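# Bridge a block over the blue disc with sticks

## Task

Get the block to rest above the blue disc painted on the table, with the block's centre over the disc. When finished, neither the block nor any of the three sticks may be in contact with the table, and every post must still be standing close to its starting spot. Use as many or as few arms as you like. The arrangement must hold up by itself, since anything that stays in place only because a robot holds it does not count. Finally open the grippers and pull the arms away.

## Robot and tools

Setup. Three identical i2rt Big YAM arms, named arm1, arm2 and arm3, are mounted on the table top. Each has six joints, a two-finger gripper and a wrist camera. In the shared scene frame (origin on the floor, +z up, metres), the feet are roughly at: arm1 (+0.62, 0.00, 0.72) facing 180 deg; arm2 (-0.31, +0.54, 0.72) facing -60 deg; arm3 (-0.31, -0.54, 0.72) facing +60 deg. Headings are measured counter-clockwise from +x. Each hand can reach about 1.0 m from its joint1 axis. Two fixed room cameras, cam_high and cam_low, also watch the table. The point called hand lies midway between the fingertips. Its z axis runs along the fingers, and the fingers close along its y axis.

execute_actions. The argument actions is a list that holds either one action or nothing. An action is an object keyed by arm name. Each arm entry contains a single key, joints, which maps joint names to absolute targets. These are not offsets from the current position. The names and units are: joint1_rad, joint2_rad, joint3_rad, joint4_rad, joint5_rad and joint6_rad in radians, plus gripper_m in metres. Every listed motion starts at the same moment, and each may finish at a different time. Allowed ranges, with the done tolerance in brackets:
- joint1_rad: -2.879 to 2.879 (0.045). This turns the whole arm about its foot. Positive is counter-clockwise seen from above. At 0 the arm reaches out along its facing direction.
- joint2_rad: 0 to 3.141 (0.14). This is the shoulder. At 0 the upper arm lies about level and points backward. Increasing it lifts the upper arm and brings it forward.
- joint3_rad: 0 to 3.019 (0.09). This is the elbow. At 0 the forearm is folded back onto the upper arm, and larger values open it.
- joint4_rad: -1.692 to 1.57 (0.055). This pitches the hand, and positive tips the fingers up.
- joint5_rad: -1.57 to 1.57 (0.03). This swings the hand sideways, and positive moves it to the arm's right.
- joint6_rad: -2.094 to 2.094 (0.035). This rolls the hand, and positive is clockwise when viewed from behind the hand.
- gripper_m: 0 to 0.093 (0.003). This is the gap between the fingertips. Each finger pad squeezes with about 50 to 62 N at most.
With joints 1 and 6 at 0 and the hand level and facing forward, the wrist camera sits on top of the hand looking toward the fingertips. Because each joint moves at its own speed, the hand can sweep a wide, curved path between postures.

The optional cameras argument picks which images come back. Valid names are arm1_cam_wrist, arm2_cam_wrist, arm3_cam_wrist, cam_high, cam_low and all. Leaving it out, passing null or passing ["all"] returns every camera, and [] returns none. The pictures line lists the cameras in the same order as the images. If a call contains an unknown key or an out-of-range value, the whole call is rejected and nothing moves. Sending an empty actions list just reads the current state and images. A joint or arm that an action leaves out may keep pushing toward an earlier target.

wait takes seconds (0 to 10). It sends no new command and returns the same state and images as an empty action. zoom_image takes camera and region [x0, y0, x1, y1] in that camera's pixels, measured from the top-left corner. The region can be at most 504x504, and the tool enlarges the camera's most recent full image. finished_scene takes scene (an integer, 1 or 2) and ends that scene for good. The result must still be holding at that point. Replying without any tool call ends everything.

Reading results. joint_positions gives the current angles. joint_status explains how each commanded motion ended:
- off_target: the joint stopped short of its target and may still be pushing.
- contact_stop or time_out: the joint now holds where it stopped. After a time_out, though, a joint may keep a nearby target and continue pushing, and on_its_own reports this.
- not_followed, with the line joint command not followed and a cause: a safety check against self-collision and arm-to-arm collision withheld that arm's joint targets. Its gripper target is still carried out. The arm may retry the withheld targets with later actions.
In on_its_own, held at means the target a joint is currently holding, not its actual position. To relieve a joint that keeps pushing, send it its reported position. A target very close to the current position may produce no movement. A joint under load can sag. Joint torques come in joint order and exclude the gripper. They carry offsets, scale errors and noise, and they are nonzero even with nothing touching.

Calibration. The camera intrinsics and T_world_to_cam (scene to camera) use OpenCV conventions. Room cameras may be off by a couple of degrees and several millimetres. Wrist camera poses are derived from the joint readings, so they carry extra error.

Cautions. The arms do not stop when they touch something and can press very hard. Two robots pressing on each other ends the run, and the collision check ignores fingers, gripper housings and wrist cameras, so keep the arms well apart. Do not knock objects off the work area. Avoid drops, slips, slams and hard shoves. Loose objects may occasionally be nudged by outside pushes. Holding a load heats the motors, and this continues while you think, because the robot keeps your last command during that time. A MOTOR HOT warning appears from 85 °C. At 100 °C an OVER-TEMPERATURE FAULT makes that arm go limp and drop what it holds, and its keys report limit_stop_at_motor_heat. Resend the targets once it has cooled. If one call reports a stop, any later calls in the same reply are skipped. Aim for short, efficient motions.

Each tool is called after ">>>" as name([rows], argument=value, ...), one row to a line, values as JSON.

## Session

>>> execute_actions(actions=[])

Scene clock: 0.00 s.
Joint torques (N m, as the arm reports them, + toward a larger angle): no reading
arm1.joint_positions: joint1_rad=-0.394 joint2_rad=+0.477 joint3_rad=+1.356 joint4_rad=-1.139 joint5_rad=-0.028 joint6_rad=+0.241 gripper_m=+0.094
arm1.joint_status: not commanded
arm1.hand: x=+0.4290 y=+0.0756 z=+1.4010 quat_wxyz=(+0.028, -0.761, +0.237, +0.604) (m; scene frame)
arm2.joint_positions: joint1_rad=-0.263 joint2_rad=+0.521 joint3_rad=+1.320 joint4_rad=-1.178 joint5_rad=+0.002 joint6_rad=+0.053 gripper_m=+0.094
arm2.joint_status: not commanded
arm2.hand: x=-0.2611 y=+0.3236 z=+1.3377 quat_wxyz=(-0.449, -0.532, -0.632, +0.341) (m; scene frame)
arm3.joint_positions: joint1_rad=+0.240 joint2_rad=+0.598 joint3_rad=+1.337 joint4_rad=-1.199 joint5_rad=-0.015 joint6_rad=+0.296 gripper_m=+0.095
arm3.joint_status: not commanded
arm3.hand: x=-0.2363 y=-0.3005 z=+1.2800 quat_wxyz=(-0.371, +0.398, -0.749, -0.377) (m; scene frame)
pictures: arm1_cam_wrist, arm2_cam_wrist, arm3_cam_wrist, cam_high, cam_low
camera_calibration (this result's frames):
arm1_cam_wrist: T_world_to_cam=[[0.390525, 0.889673, -0.236583, 0.0964777], [0.668127, -0.450704, -0.592007, 0.580543], [-0.633322, 0.0731263, -0.770426, 1.46509], [0, 0, 0, 1]] pos_world=[0.502319, 0.068683, 1.49525]
arm2_cam_wrist: T_world_to_cam=[[-0.978263, -0.203272, -0.0410084, -0.132001], [-0.150223, 0.831011, -0.535588, 0.407918], [0.142948, -0.517785, -0.843483, 1.45848], [0, 0, 0, 1]] pos_world=[-0.27634, 0.389363, 1.44327]
arm3_cam_wrist: T_world_to_cam=[[0.879054, -0.407762, -0.246973, 0.399837], [-0.47653, -0.766321, -0.430896, 0.212441], [-0.0135576, 0.49647, -0.867948, 1.38422], [0, 0, 0, 1]] pos_world=[-0.231477, -0.361389, 1.39172]
Images, in order (width x height): arm1_cam_wrist 504x504, arm2_cam_wrist 504x504, arm3_cam_wrist 504x504, cam_high 896x504, cam_low 896x504.

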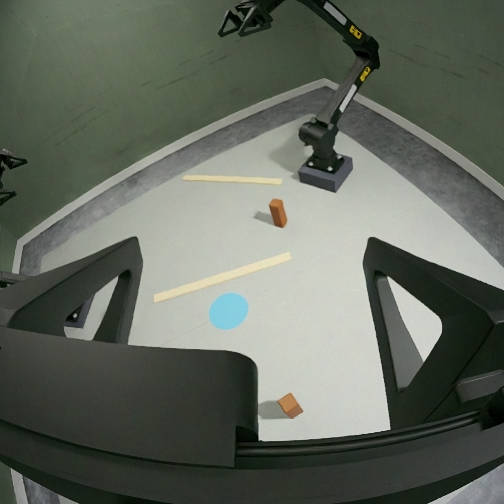

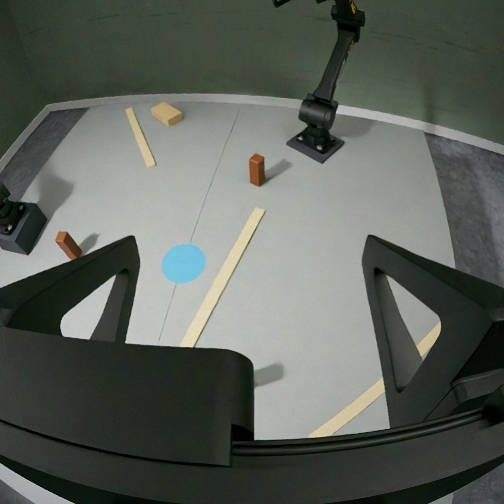

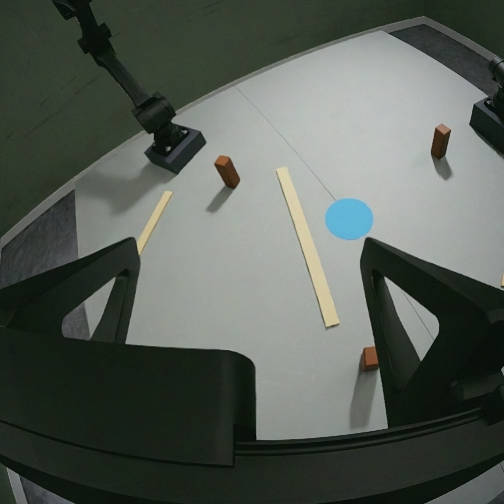

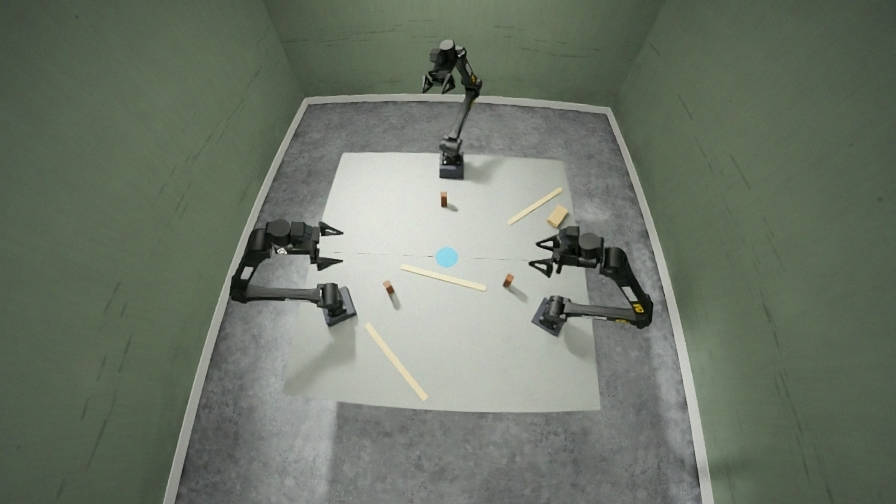

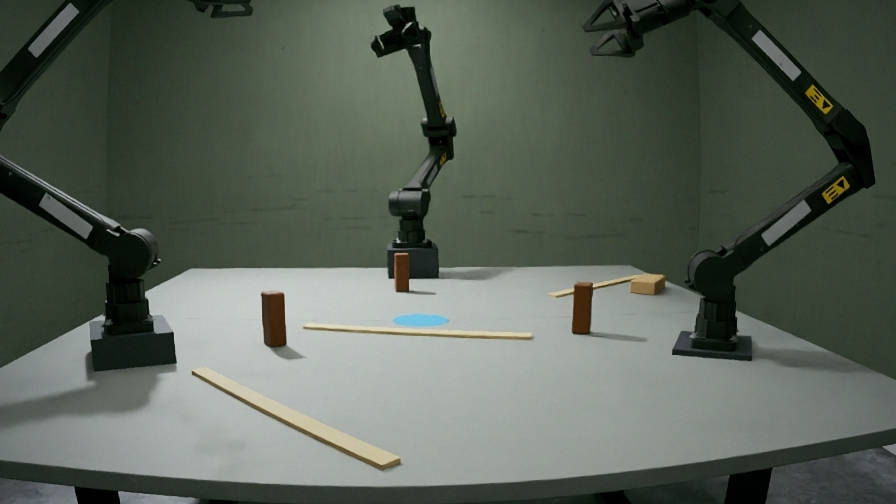

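Same posts. Locate sticks.

>>> zoom_image(camera="cam_high", region=[480, 170, 600, 250])

>>> zoom_image(camera="cam_high", region=[350, 240, 520, 410])

Region (480, 170, 600, 250) of cam_high's 896x504 image, scaled by 4.200, with more detail than that image has.

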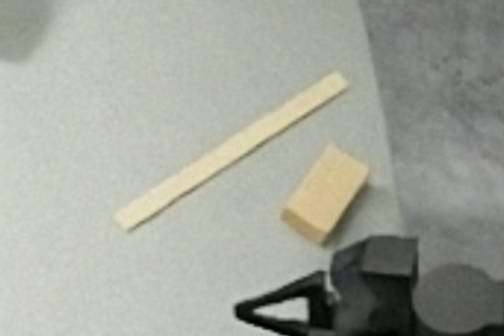

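Region (350, 240, 520, 410) of cam_high's 896x504 image, scaled by 2.965, with more detail than that image has.

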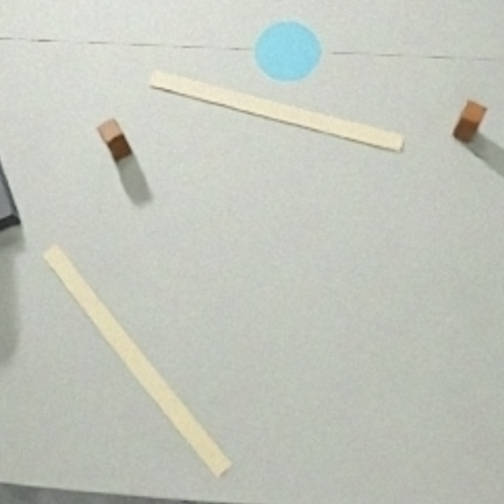

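>>> execute_actions([
  {"arm1":{"joints":{"joint1_rad":0.93,"joint2_rad":1.96,"joint3_rad":1.355,"joint4_rad":-0.91,"joint5_rad":0,"joint6_rad":-1.30,"gripper_m":0.07}},"arm2":{"joints":{"joint1_rad":-1.085,"joint2_rad":1.342,"joint3_rad":0.59,"joint4_rad":-0.79,"joint5_rad":0,"joint6_rad":0.2,"gripper_m":0.07}},"arm3":{"joints":{"joint1_rad":0.18,"joint2_rad":1.70,"joint3_rad":1.165,"joint4_rad":-1.003,"joint5_rad":0,"joint6_rad":-0.14,"gripper_m":0.07}}},
], cameras=["arm1_cam_wrist","arm2_cam_wrist","arm3_cam_wrist","cam_low"])

Scene clock: 37.93 s.
Joint torques (N m, as the arm reports them, + toward a larger angle): arm1=[ -0.2  -16.52   8.26   0.29  -0.09  -0.19] | arm2=[ 0.69 -6.84  5.92  1.21 -0.06  0.06] | arm3=[ -0.33 -16.44   8.33   1.07   0.04  -0.16]
arm1.joint_positions: joint1_rad=+0.939 joint2_rad=+1.963 joint3_rad=+1.337 joint4_rad=-0.911 joint5_rad=+0.000 joint6_rad=-1.290 gripper_m=+0.070
arm1.joint_status: all done
arm1.hand: x=+0.3036 y=-0.4465 z=+0.7950 quat_wxyz=(-0.004, -0.433, -0.901, +0.020) (m; scene frame)
arm2.joint_positions: joint1_rad=-1.078 joint2_rad=+1.337 joint3_rad=+0.584 joint4_rad=-0.802 joint5_rad=+0.001 joint6_rad=+0.192 gripper_m=+0.070
arm2.joint_status: all done
arm2.hand: x=-0.4678 y=+0.3022 z=+0.7852 quat_wxyz=(-0.007, -0.923, -0.384, +0.008) (m; scene frame)
arm3.joint_positions: joint1_rad=+0.185 joint2_rad=+1.694 joint3_rad=+1.166 joint4_rad=-1.017 joint5_rad=-0.002 joint6_rad=-0.130 gripper_m=+0.070
arm3.joint_status: all done
arm3.hand: x=-0.1434 y=-0.0955 z=+0.7927 quat_wxyz=(-0.012, +0.621, -0.784, -0.010) (m; scene frame)
pictures: arm1_cam_wrist, arm2_cam_wrist, arm3_cam_wrist, cam_low
camera_calibration (this result's frames):
arm1_cam_wrist: T_world_to_cam=[[-0.776277, -0.629674, 0.0300906, -0.0695105], [-0.502535, 0.646944, 0.573517, -0.0108209], [-0.380596, 0.430086, -0.818641, 1.07796], [0, 0, 0, 1]] pos_world=[0.350872, -0.500386, 0.890763]
arm2_cam_wrist: T_world_to_cam=[[-0.713808, 0.700319, -0.00565032, -0.538403], [0.571402, 0.587036, 0.573488, -0.360799], [0.404941, 0.406132, -0.819195, 0.835217], [0, 0, 0, 1]] pos_world=[-0.516369, 0.249648, 0.888077]
arm3_cam_wrist: T_world_to_cam=[[0.977198, -0.211562, 0.018026, 0.104131], [-0.184308, -0.803026, 0.566728, -0.548586], [-0.105423, -0.557128, -0.823708, 0.71191], [0, 0, 0, 1]] pos_world=[-0.127814, -0.0218737, 0.895428]
Images, in order (width x height): arm1_cam_wrist 504x504, arm2_cam_wrist 504x504, arm3_cam_wrist 504x504, cam_low 896x504.

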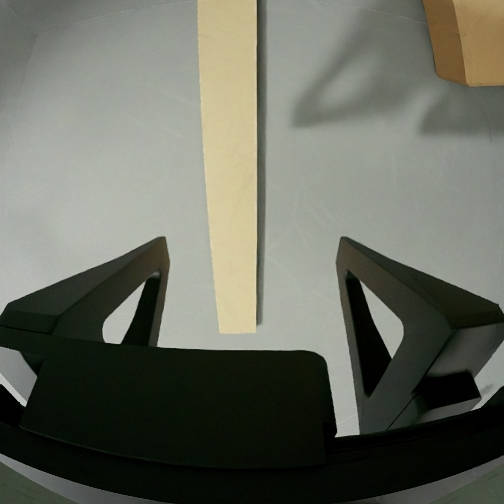

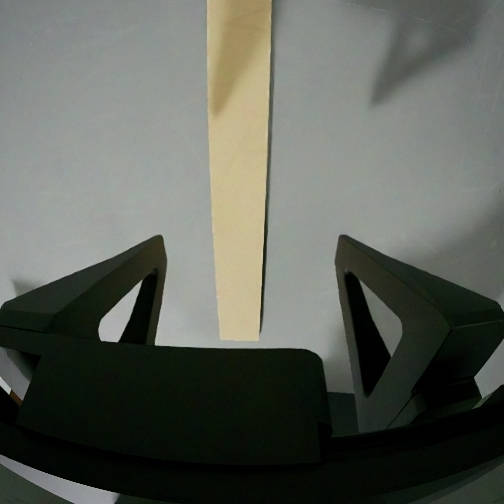

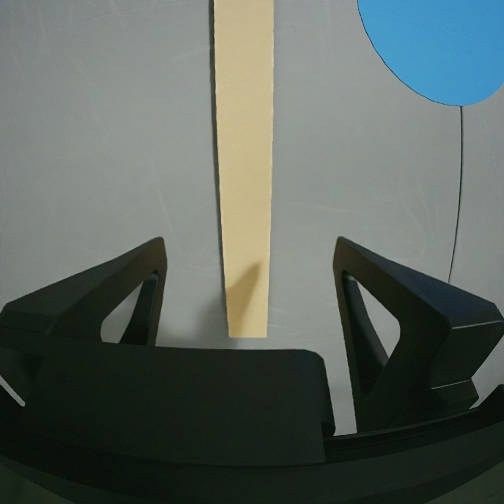

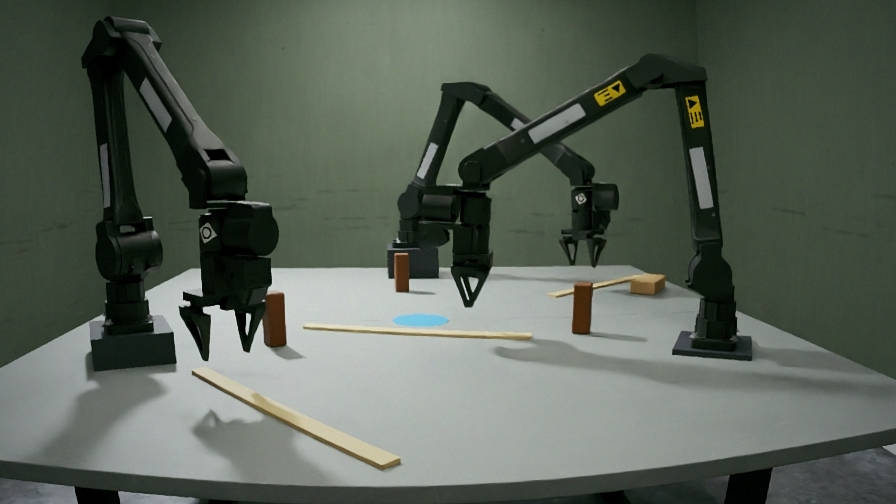

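>>> execute_actions([
  {"arm1":{"joints":{"joint2_rad":2.055,"joint3_rad":1.315,"joint4_rad":-0.793}},"arm2":{"joints":{"joint1_rad":-1.05,"joint2_rad":1.49,"joint3_rad":0.542,"joint4_rad":-0.602,"joint6_rad":0.22}},"arm3":{"joints":{"joint2_rad":1.798,"joint3_rad":1.103,"joint4_rad":-0.868}}},
], cameras=["arm1_cam_wrist","arm2_cam_wrist","arm3_cam_wrist","cam_low"])

Scene clock: 55.87 s.
Joint torques (N m, as the arm reports them, + toward a larger angle): arm1=[ -0.05 -17.34   6.94   0.68  -0.09  -0.21] | arm2=[ 2.4  -9.15  4.43  1.13 -0.05  0.06] | arm3=[ -0.52 -16.97   7.2    1.03   0.02  -0.16]
arm1.joint_positions: joint1_rad=+0.939 joint2_rad=+2.065 joint3_rad=+1.302 joint4_rad=-0.803 joint5_rad=+0.000 joint6_rad=-1.291 gripper_m=+0.070
arm1.joint_status: all done
arm1.hand: x=+0.3093 y=-0.4401 z=+0.7319 quat_wxyz=(-0.006, -0.433, -0.901, +0.005) (m; scene frame)
arm2.joint_positions: joint1_rad=-1.060 joint2_rad=+1.500 joint3_rad=+0.541 joint4_rad=-0.614 joint5_rad=+0.001 joint6_rad=+0.211 gripper_m=+0.070
arm2.joint_status: all done
arm2.hand: x=-0.4629 y=+0.3002 z=+0.7320 quat_wxyz=(-0.002, -0.923, -0.384, +0.001) (m; scene frame)
arm3.joint_positions: joint1_rad=+0.185 joint2_rad=+1.795 joint3_rad=+1.107 joint4_rad=-0.882 joint5_rad=-0.001 joint6_rad=-0.130 gripper_m=+0.070
arm3.joint_status: all done
arm3.hand: x=-0.1450 y=-0.0998 z=+0.7291 quat_wxyz=(-0.001, +0.621, -0.784, -0.003) (m; scene frame)
pictures: arm1_cam_wrist, arm2_cam_wrist, arm3_cam_wrist, cam_low
camera_calibration (this result's frames):
arm1_cam_wrist: T_world_to_cam=[[-0.775804, -0.63097, 0.00219196, -0.0394945], [-0.512939, 0.632696, 0.580164, 0.0161429], [-0.367452, 0.448969, -0.814497, 1.02691], [0, 0, 0, 1]] pos_world=[0.35498, -0.496183, 0.827135]
arm2_cam_wrist: T_world_to_cam=[[-0.713007, 0.701153, -0.00222847, -0.53616], [0.566134, 0.577575, 0.588132, -0.342265], [0.413658, 0.418081, -0.808762, 0.783254], [0, 0, 0, 1]] pos_world=[-0.512518, 0.246151, 0.833568]
arm3_cam_wrist: T_world_to_cam=[[0.977426, -0.210743, 0.0150283, 0.108272], [-0.17918, -0.789145, 0.587491, -0.5293], [-0.11195, -0.576922, -0.809091, 0.64338], [0, 0, 0, 1]] pos_world=[-0.128641, -0.0236973, 0.829885]
Images, in order (width x height): arm1_cam_wrist 504x504, arm2_cam_wrist 504x504, arm3_cam_wrist 504x504, cam_low 896x504.

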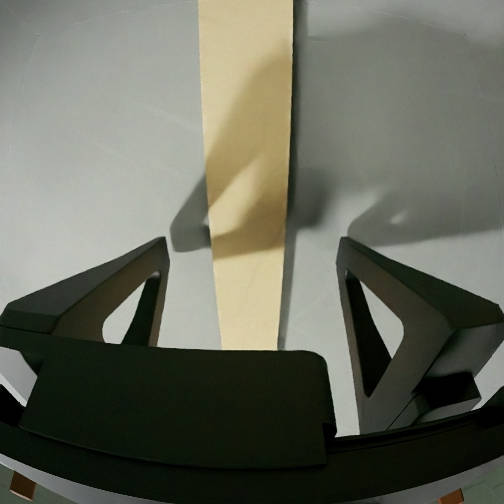

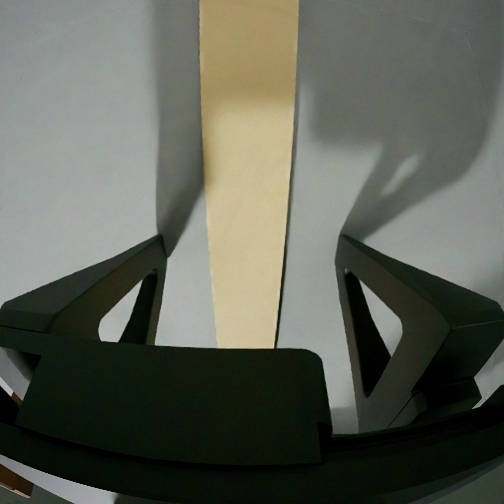

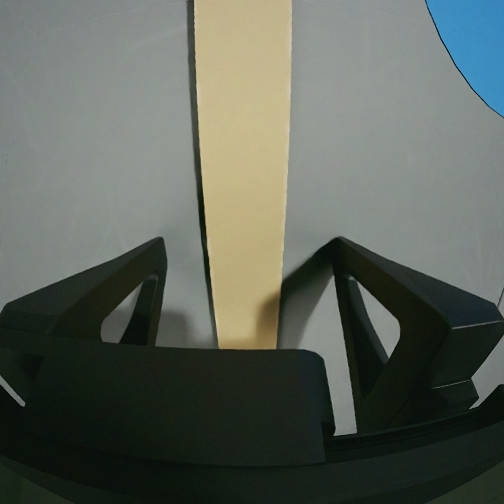

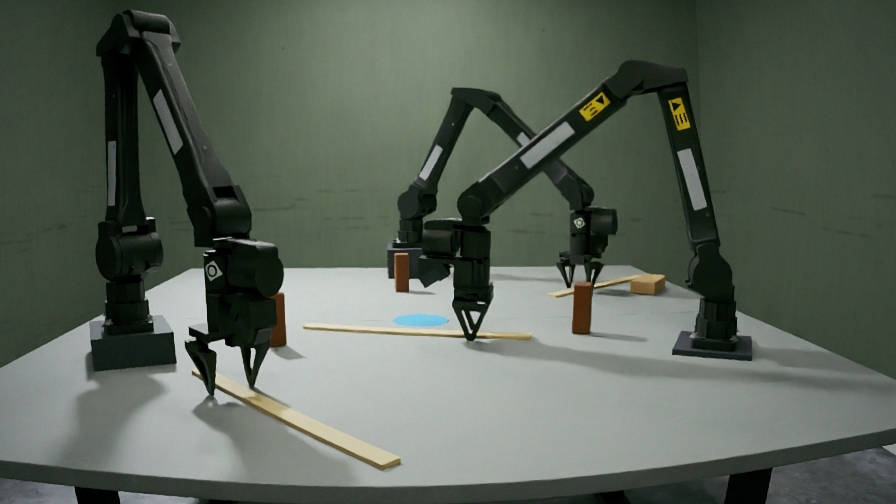

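Arm1 is a few mm high; arm3 perhaps slightly.

>>> execute_actions([
  {"arm1":{"joints":{"joint2_rad":2.09}},"arm2":{"joints":{"gripper_m":0.012}},"arm3":{"joints":{"joint2_rad":1.825}}},
], cameras=["arm1_cam_wrist","arm3_cam_wrist"])

Scene clock: 64.60 s.
Joint torques (N m, as the arm reports them, + toward a larger angle): arm1=[  0.07 -15.08   6.89   0.63  -0.09  -0.21] | arm2=[ 2.49 -8.98  4.46  1.11 -0.04  0.07] | arm3=[ -0.3  -14.83   7.13   1.04   0.01  -0.15]
arm1.joint_positions: joint1_rad=+0.939 joint2_rad=+2.073 joint3_rad=+1.302 joint4_rad=-0.802 joint5_rad=+0.000 joint6_rad=-1.291 gripper_m=+0.070
arm1.joint_status: all done
arm1.hand: x=+0.3102 y=-0.4388 z=+0.7275 quat_wxyz=(-0.007, -0.433, -0.901, +0.002) (m; scene frame)
arm2.joint_positions: joint1_rad=-1.060 joint2_rad=+1.500 joint3_rad=+0.541 joint4_rad=-0.614 joint5_rad=+0.001 joint6_rad=+0.212 gripper_m=+0.027
arm2.joint_status: gripper_m off_target (ended at +0.027, target +0.012)
arm2.hand: x=-0.4629 y=+0.3002 z=+0.7320 quat_wxyz=(-0.002, -0.924, -0.383, +0.001) (m; scene frame)
arm3.joint_positions: joint1_rad=+0.185 joint2_rad=+1.795 joint3_rad=+1.107 joint4_rad=-0.882 joint5_rad=-0.001 joint6_rad=-0.130 gripper_m=+0.070
arm3.joint_status: all done
arm3.hand: x=-0.1450 y=-0.0998 z=+0.7291 quat_wxyz=(-0.001, +0.621, -0.784, -0.003) (m; scene frame)
pictures: arm1_cam_wrist, arm3_cam_wrist
camera_calibration (this result's frames):
arm1_cam_wrist: T_world_to_cam=[[-0.775729, -0.631045, -0.00515639, -0.0326699], [-0.515568, 0.629022, 0.581825, 0.0163558], [-0.363914, 0.453997, -0.813298, 1.02341], [0, 0, 0, 1]] pos_world=[0.355522, -0.495529, 0.822651]
arm3_cam_wrist: T_world_to_cam=[[0.977426, -0.210743, 0.0150283, 0.108272], [-0.17918, -0.789145, 0.587491, -0.5293], [-0.11195, -0.576922, -0.809091, 0.64338], [0, 0, 0, 1]] pos_world=[-0.128641, -0.0236973, 0.829885]
Images, in order (width x height): arm1_cam_wrist 504x504, arm3_cam_wrist 504x504.

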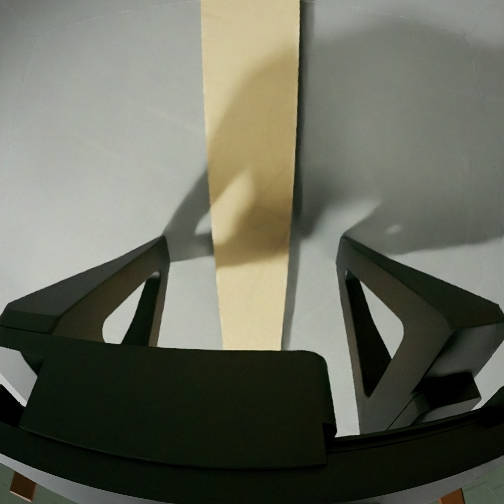

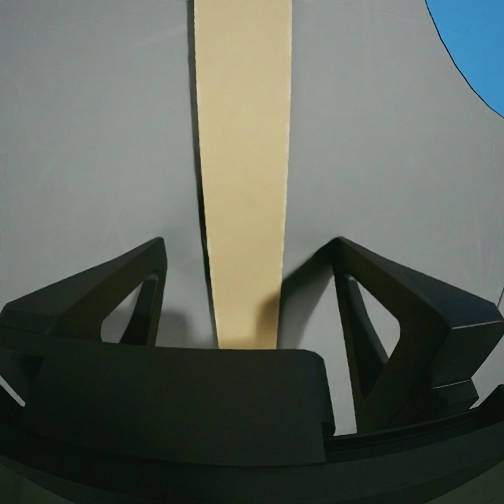

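>>> execute_actions([
  {"arm1":{"joints":{"joint2_rad":2.073,"gripper_m":0.012}},"arm2":{"joints":{"joint2_rad":1.2,"joint4_rad":-0.7}},"arm3":{"joints":{"joint2_rad":1.797,"gripper_m":0.012}}},
], cameras=[])

>>> execute_actions([
  {"arm1":{"joints":{"joint2_rad":1.6,"joint4_rad":-1.0}},"arm2":{"joints":{"joint3_rad":0.99,"joint4_rad":-1.07}},"arm3":{"joints":{"joint2_rad":1.42,"joint4_rad":-0.97}}},
], cameras=["cam_high","cam_low"])

Scene clock: 79.57 s.
Joint torques (N m, as the arm reports them, + toward a larger angle): arm1=[ -0.04 -16.25   6.8    0.63  -0.08  -0.21] | arm2=[ 2.37 -4.94  6.18  0.74 -0.04  0.05] | arm3=[ -0.38 -17.08   7.15   1.03   0.01  -0.15]
arm1.joint_positions: joint1_rad=+0.939 joint2_rad=+2.073 joint3_rad=+1.302 joint4_rad=-0.802 joint5_rad=+0.000 joint6_rad=-1.292 gripper_m=+0.027
arm1.joint_status: gripper_m off_target (ended at +0.027, target +0.012); the others done
arm1.hand: x=+0.3102 y=-0.4389 z=+0.7275 quat_wxyz=(-0.007, -0.433, -0.902, +0.002) (m; scene frame)
arm2.joint_positions: joint1_rad=-1.060 joint2_rad=+1.198 joint3_rad=+0.540 joint4_rad=-0.693 joint5_rad=+0.001 joint6_rad=+0.212 gripper_m=+0.027
arm2.joint_status: all done
arm2.hand: x=-0.4744 y=+0.2828 z=+0.8120 quat_wxyz=(-0.065, -0.918, -0.381, +0.092) (m; scene frame)
arm3.joint_positions: joint1_rad=+0.185 joint2_rad=+1.795 joint3_rad=+1.107 joint4_rad=-0.882 joint5_rad=-0.001 joint6_rad=-0.130 gripper_m=+0.027
arm3.joint_status: gripper_m off_target (ended at +0.027, target +0.012); the others done
arm3.hand: x=-0.1450 y=-0.0998 z=+0.7291 quat_wxyz=(-0.001, +0.621, -0.784, -0.003) (m; scene frame)
pictures: none
No camera images: the call's "cameras" was empty. Leave "cameras" out to get every camera's image.

Scene clock: 81.00 s.
Joint torques (N m, as the arm reports them, + toward a larger angle): arm1=[ -0.16 -12.91   9.95   0.43  -0.07  -0.15] | arm2=[ 2.26 -8.43 10.71  0.81 -0.05  0.06] | arm3=[ -0.47 -11.97  10.19   0.54   0.02  -0.14]
arm1.joint_positions: joint1_rad=+0.939 joint2_rad=+1.600 joint3_rad=+1.292 joint4_rad=-0.993 joint5_rad=+0.000 joint6_rad=-1.293 gripper_m=+0.027
arm1.joint_status: all done
arm1.hand: x=+0.3118 y=-0.4306 z=+0.9641 quat_wxyz=(+0.016, -0.429, -0.893, +0.135) (m; scene frame)
arm2.joint_positions: joint1_rad=-1.060 joint2_rad=+1.205 joint3_rad=+0.945 joint4_rad=-1.063 joint5_rad=+0.001 joint6_rad=+0.212 gripper_m=+0.027
arm2.joint_status: all done
arm2.hand: x=-0.5156 y=+0.2197 z=+0.9497 quat_wxyz=(-0.073, -0.916, -0.380, +0.103) (m; scene frame)
arm3.joint_positions: joint1_rad=+0.185 joint2_rad=+1.404 joint3_rad=+1.097 joint4_rad=-0.959 joint5_rad=-0.001 joint6_rad=-0.130 gripper_m=+0.027
arm3.joint_status: all done
arm3.hand: x=-0.1460 y=-0.1036 z=+0.8983 quat_wxyz=(-0.131, +0.614, -0.774, -0.081) (m; scene frame)
pictures: cam_high, cam_low
Images, in order (width x height): cam_high 896x504, cam_low 896x504.

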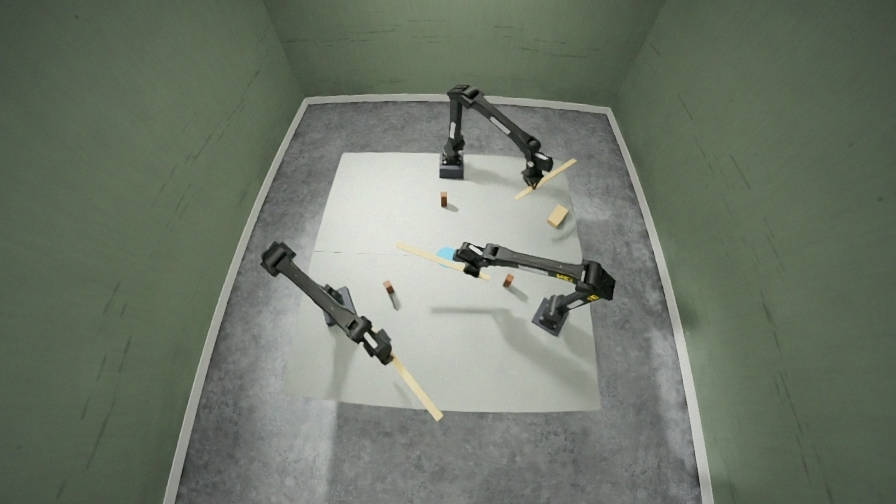

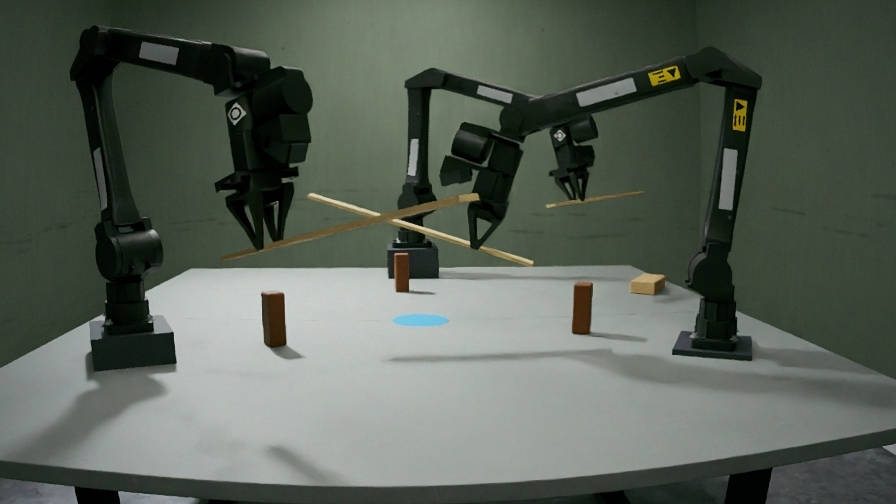

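>>> execute_actions([
  {"arm1":{"joints":{"joint1_rad":-0.09,"joint2_rad":1.185,"joint3_rad":0.997,"joint4_rad":-1.132}},"arm3":{"joints":{"joint1_rad":-0.09,"joint2_rad":1.02,"joint3_rad":0.78,"joint4_rad":-1.092,"joint6_rad":-0.09}}},
], cameras=["cam_high"])

>>> execute_actions([
  {"arm1":{"joints":{"joint6_rad":-0.08}},"arm2":{"joints":{"joint1_rad":-0.03,"joint6_rad":-0.08}}},
], cameras=["cam_high","cam_low"])

Scene clock: 95.53 s.
Joint torques (N m, as the arm reports them, + toward a larger angle): arm1=[ 0.   -7.61  9.01  0.38 -0.14 -0.15] | arm2=[ 2.35 -8.62 10.75  0.84 -0.04  0.05] | arm3=[ 0.47 -6.72  9.15  0.68 -0.1   0.05]
arm1.joint_positions: joint1_rad=-0.087 joint2_rad=+1.182 joint3_rad=+0.987 joint4_rad=-1.126 joint5_rad=+0.002 joint6_rad=-1.293 gripper_m=+0.027
arm1.joint_status: all done
arm1.hand: x=+0.2424 y=+0.0299 z=+0.9988 quat_wxyz=(+0.072, -0.814, -0.569, +0.096) (m; scene frame)
arm2.joint_positions: joint1_rad=-1.060 joint2_rad=+1.205 joint3_rad=+0.945 joint4_rad=-1.063 joint5_rad=+0.001 joint6_rad=+0.212 gripper_m=+0.027
arm2.joint_status: not commanded
arm2.hand: x=-0.5156 y=+0.2197 z=+0.9497 quat_wxyz=(-0.073, -0.916, -0.380, +0.103) (m; scene frame)
arm3.joint_positions: joint1_rad=-0.096 joint2_rad=+1.016 joint3_rad=+0.788 joint4_rad=-1.085 joint5_rad=+0.002 joint6_rad=-0.100 gripper_m=+0.027
arm3.joint_status: all done
arm3.hand: x=-0.1207 y=-0.2859 z=+0.8964 quat_wxyz=(-0.119, +0.487, -0.863, -0.053) (m; scene frame)
pictures: cam_high
Images, in order (width x height): cam_high 896x504.

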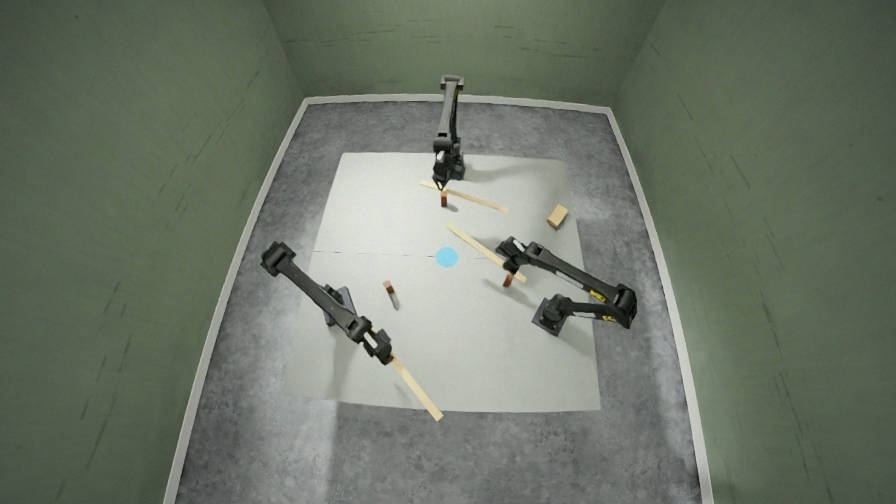

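Scene clock: 97.53 s.
Joint torques (N m, as the arm reports them, + toward a larger angle): arm1=[ 0.21 -7.59  9.04  0.53 -0.07  0.05] | arm2=[ 1.56 -8.53 10.77  0.79 -0.01 -0.11] | arm3=[ 0.51 -6.81  9.16  0.67 -0.1   0.05]
arm1.joint_positions: joint1_rad=-0.087 joint2_rad=+1.182 joint3_rad=+0.987 joint4_rad=-1.126 joint5_rad=+0.002 joint6_rad=-0.090 gripper_m=+0.027
arm1.joint_status: all done
arm1.hand: x=+0.2424 y=+0.0299 z=+0.9988 quat_wxyz=(+0.005, -0.993, -0.008, +0.120) (m; scene frame)
arm2.joint_positions: joint1_rad=-0.033 joint2_rad=+1.205 joint3_rad=+0.945 joint4_rad=-1.063 joint5_rad=-0.001 joint6_rad=-0.073 gripper_m=+0.027
arm2.joint_status: all done
arm2.hand: x=-0.1435 y=+0.1976 z=+0.9497 quat_wxyz=(-0.104, -0.494, -0.860, +0.071) (m; scene frame)
arm3.joint_positions: joint1_rad=-0.096 joint2_rad=+1.016 joint3_rad=+0.788 joint4_rad=-1.085 joint5_rad=+0.002 joint6_rad=-0.100 gripper_m=+0.027
arm3.joint_status: not commanded
arm3.hand: x=-0.1207 y=-0.2859 z=+0.8964 quat_wxyz=(-0.119, +0.487, -0.863, -0.053) (m; scene frame)
pictures: cam_high, cam_low
Images, in order (width x height): cam_high 896x504, cam_low 896x504.

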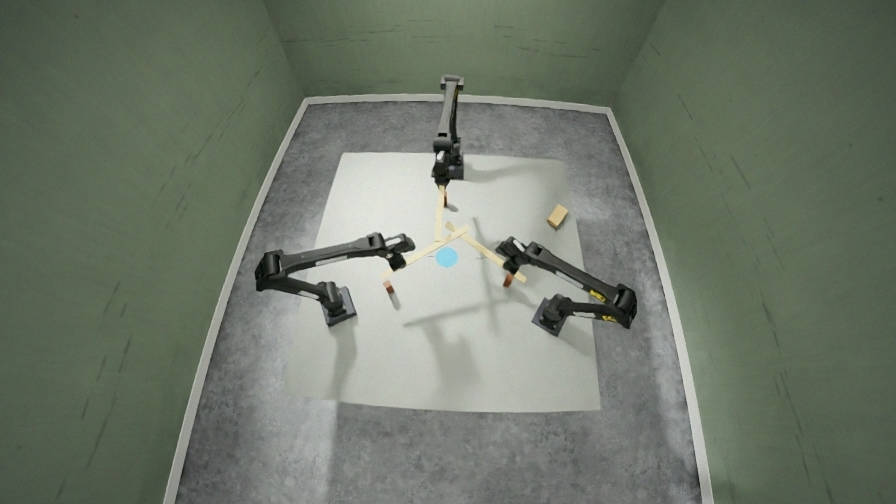

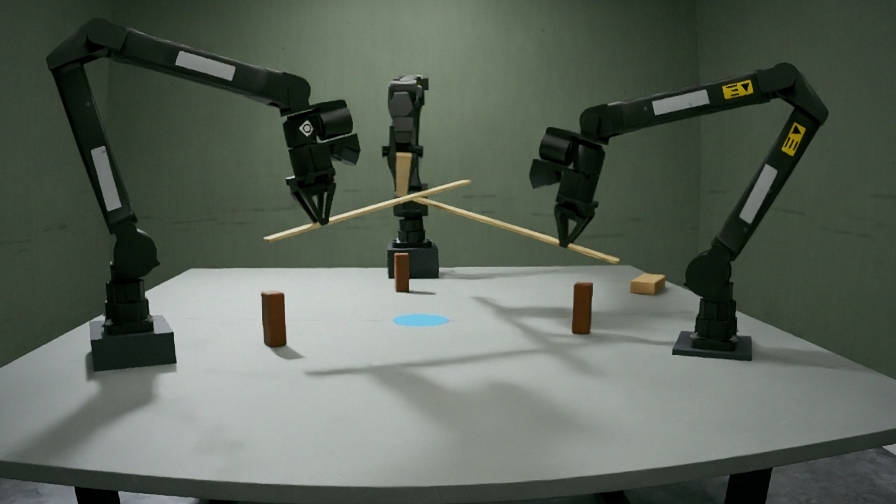

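>>> execute_actions([
  {"arm1":{"joints":{"joint2_rad":1.272,"joint3_rad":0.81,"joint4_rad":-0.812,"joint6_rad":-0.02}},"arm2":{"joints":{"joint2_rad":1.235,"joint3_rad":0.892,"joint4_rad":-0.946}}},
], cameras=["cam_high","cam_low"])

>>> zoom_image(camera="cam_low", region=[340, 170, 520, 300])

>>> zoom_image(camera="cam_high", region=[370, 180, 530, 310])

Scene clock: 117.97 s.
Joint torques (N m, as the arm reports them, + toward a larger angle): arm1=[ 0.24 -9.08  9.38  1.46 -0.08  0.01] | arm2=[ 1.64 -8.75  7.83  1.79 -0.02 -0.1 ] | arm3=[ 0.49 -6.75  9.1   0.65 -0.1   0.04]
arm1.joint_positions: joint1_rad=-0.087 joint2_rad=+1.287 joint3_rad=+0.785 joint4_rad=-0.828 joint5_rad=+0.002 joint6_rad=-0.029 gripper_m=+0.027
arm1.joint_status: all done
arm1.hand: x=+0.2455 y=+0.0286 z=+0.8948 quat_wxyz=(+0.002, -0.993, +0.022, +0.115) (m; scene frame)
arm2.joint_positions: joint1_rad=-0.033 joint2_rad=+1.240 joint3_rad=+0.884 joint4_rad=-0.964 joint5_rad=-0.001 joint6_rad=-0.073 gripper_m=+0.027
arm2.joint_status: all done
arm2.hand: x=-0.1422 y=+0.1946 z=+0.9174 quat_wxyz=(-0.105, -0.494, -0.860, +0.072) (m; scene frame)
arm3.joint_positions: joint1_rad=-0.096 joint2_rad=+1.016 joint3_rad=+0.788 joint4_rad=-1.085 joint5_rad=+0.002 joint6_rad=-0.100 gripper_m=+0.027
arm3.joint_status: not commanded
arm3.hand: x=-0.1207 y=-0.2859 z=+0.8964 quat_wxyz=(-0.119, +0.487, -0.863, -0.053) (m; scene frame)
pictures: cam_high, cam_low
Images, in order (width x height): cam_high 896x504, cam_low 896x504.

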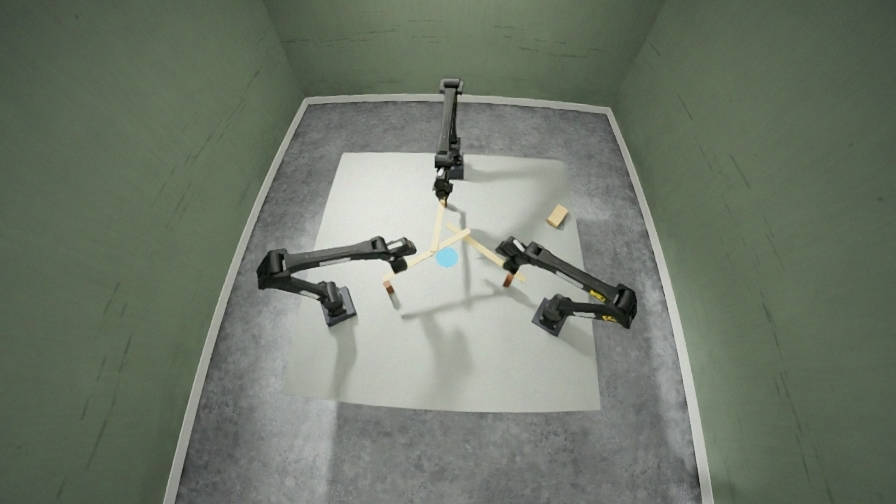

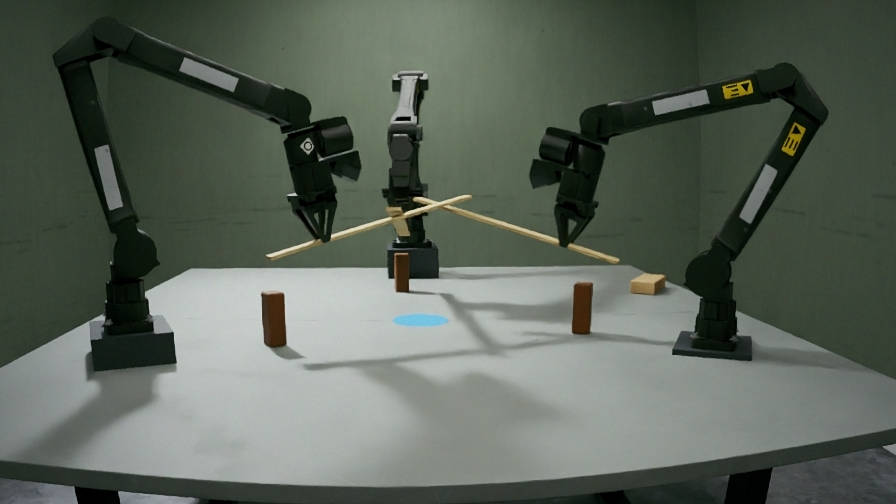

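Region (340, 170, 520, 300) of cam_low's 896x504 image, scaled by 2.800, with more detail than that image has.

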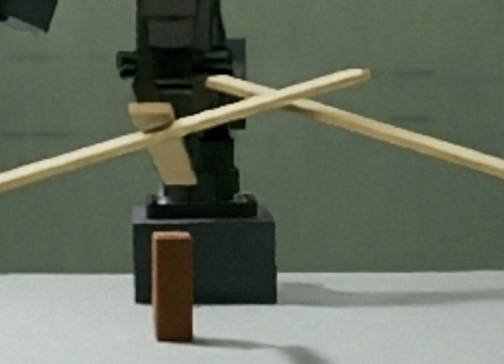

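Region (370, 180, 530, 310) of cam_high's 896x504 image, scaled by 3.150, with more detail than that image has; it fills the top 410 rows of this view, and the rest is white.

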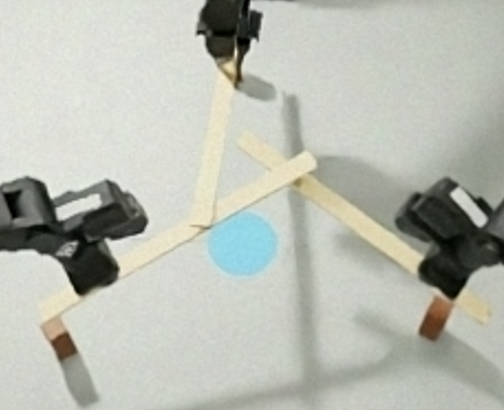

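>>> execute_actions([
  {"arm3":{"joints":{"joint1_rad":-0.062,"joint2_rad":1.115,"joint3_rad":0.925,"joint4_rad":-1.04,"joint6_rad":-0.075}}},
], cameras=["cam_low"])

>>> execute_actions([
  {"arm1":{"joints":{"joint6_rad":-0.10}},"arm3":{"joints":{"joint2_rad":1.231,"joint3_rad":0.995,"joint4_rad":-1.012}}},
], cameras=["cam_low","cam_high"])

>>> zoom_image(camera="cam_low", region=[250, 150, 630, 350])

>>> zoom_image(camera="cam_high", region=[370, 180, 530, 310])

Scene clock: 128.50 s.
Joint torques (N m, as the arm reports them, + toward a larger angle): arm1=[ 0.27 -9.61  9.33  1.42 -0.07  0.  ] | arm2=[ 1.57 -8.78  7.88  1.81 -0.01 -0.1 ] | arm3=[ 0.41 -9.05 15.03  1.83 -0.1   0.06]
arm1.joint_positions: joint1_rad=-0.087 joint2_rad=+1.287 joint3_rad=+0.785 joint4_rad=-0.828 joint5_rad=+0.002 joint6_rad=-0.029 gripper_m=+0.027
arm1.joint_status: not commanded
arm1.hand: x=+0.2455 y=+0.0286 z=+0.8948 quat_wxyz=(+0.002, -0.993, +0.022, +0.115) (m; scene frame)
arm2.joint_positions: joint1_rad=-0.033 joint2_rad=+1.240 joint3_rad=+0.884 joint4_rad=-0.964 joint5_rad=-0.001 joint6_rad=-0.073 gripper_m=+0.027
arm2.joint_status: not commanded
arm2.hand: x=-0.1422 y=+0.1946 z=+0.9174 quat_wxyz=(-0.105, -0.494, -0.860, +0.072) (m; scene frame)
arm3.joint_positions: joint1_rad=-0.067 joint2_rad=+1.118 joint3_rad=+0.862 joint4_rad=-1.060 joint5_rad=+0.002 joint6_rad=-0.086 gripper_m=+0.027
arm3.joint_status: all done
arm3.hand: x=-0.1085 y=-0.2527 z=+0.8985 quat_wxyz=(-0.117, +0.494, -0.860, -0.055) (m; scene frame)
pictures: cam_low
Images, in order (width x height): cam_low 896x504.

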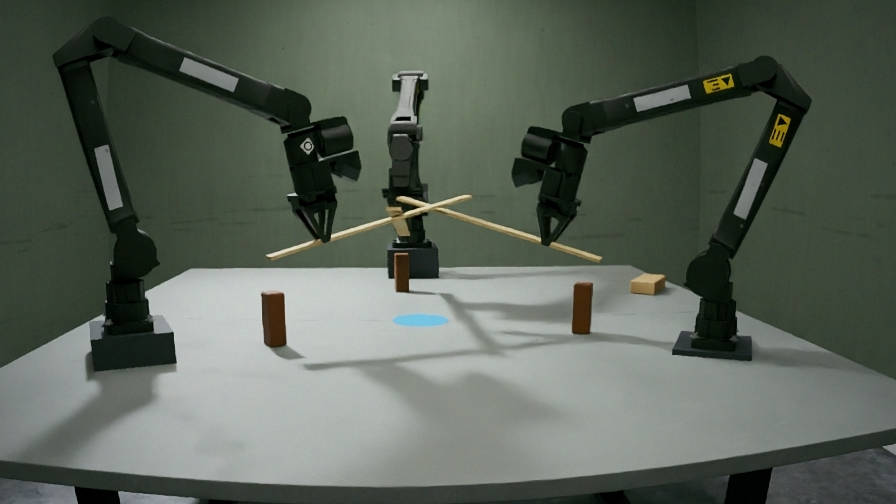

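Scene clock: 129.40 s.
Joint torques (N m, as the arm reports them, + toward a larger angle): arm1=[ 0.34 -9.19  9.29  1.45 -0.08 -0.29] | arm2=[ 1.54 -8.66  7.88  1.79 -0.02 -0.1 ] | arm3=[  0.57 -10.37  14.38   1.65  -0.11   0.06]
arm1.joint_positions: joint1_rad=-0.087 joint2_rad=+1.287 joint3_rad=+0.785 joint4_rad=-0.828 joint5_rad=+0.002 joint6_rad=-0.087 gripper_m=+0.027
arm1.joint_status: all done
arm1.hand: x=+0.2455 y=+0.0286 z=+0.8948 quat_wxyz=(+0.005, -0.993, -0.007, +0.115) (m; scene frame)
arm2.joint_positions: joint1_rad=-0.033 joint2_rad=+1.240 joint3_rad=+0.884 joint4_rad=-0.964 joint5_rad=-0.001 joint6_rad=-0.073 gripper_m=+0.027
arm2.joint_status: not commanded
arm2.hand: x=-0.1422 y=+0.1946 z=+0.9174 quat_wxyz=(-0.105, -0.494, -0.860, +0.072) (m; scene frame)
arm3.joint_positions: joint1_rad=-0.067 joint2_rad=+1.227 joint3_rad=+0.939 joint4_rad=-1.028 joint5_rad=+0.002 joint6_rad=-0.086 gripper_m=+0.027
arm3.joint_status: all done
arm3.hand: x=-0.0870 y=-0.2221 z=+0.8955 quat_wxyz=(-0.116, +0.494, -0.860, -0.055) (m; scene frame)
pictures: cam_high, cam_low
Images, in order (width x height): cam_high 896x504, cam_low 896x504.

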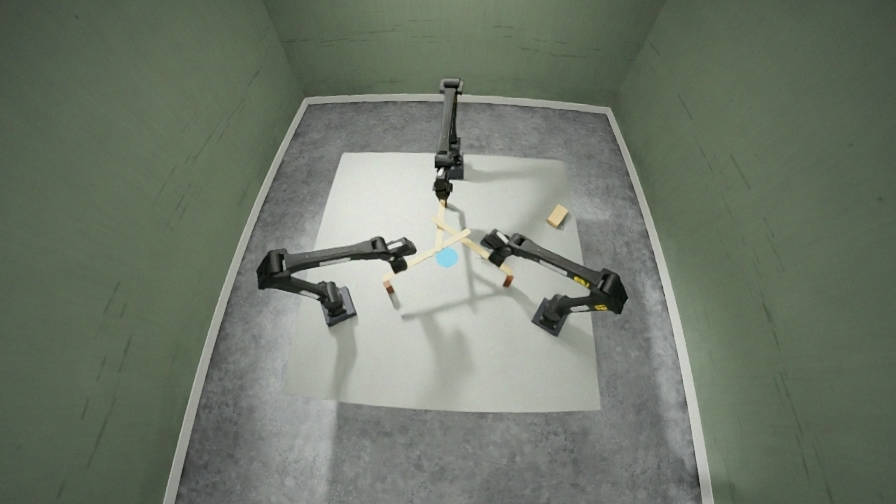

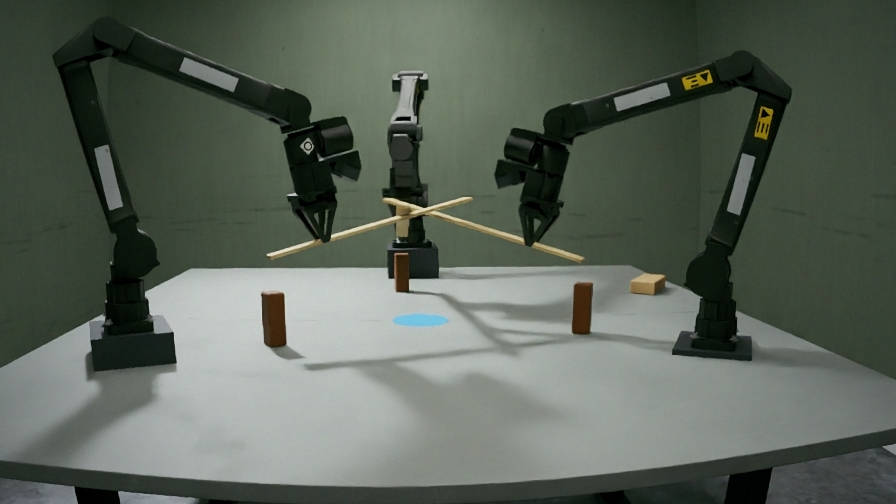

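Region (250, 150, 630, 350) of cam_low's 896x504 image, scaled by 1.326, with more detail than that image has; it fills the top 265 rows of this view, and the rest is white.

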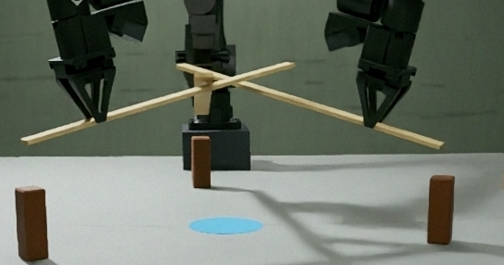

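Region (370, 180, 530, 310) of cam_high's 896x504 image, scaled by 3.150, with more detail than that image has; it fills the top 410 rows of this view, and the rest is white.

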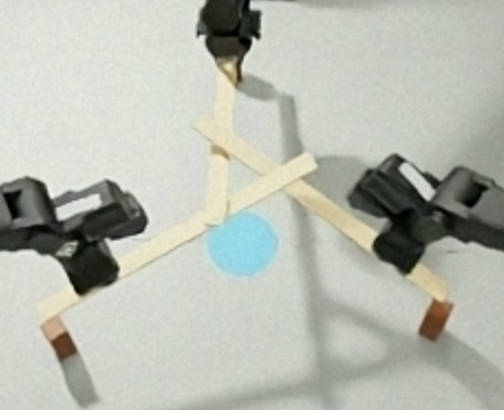

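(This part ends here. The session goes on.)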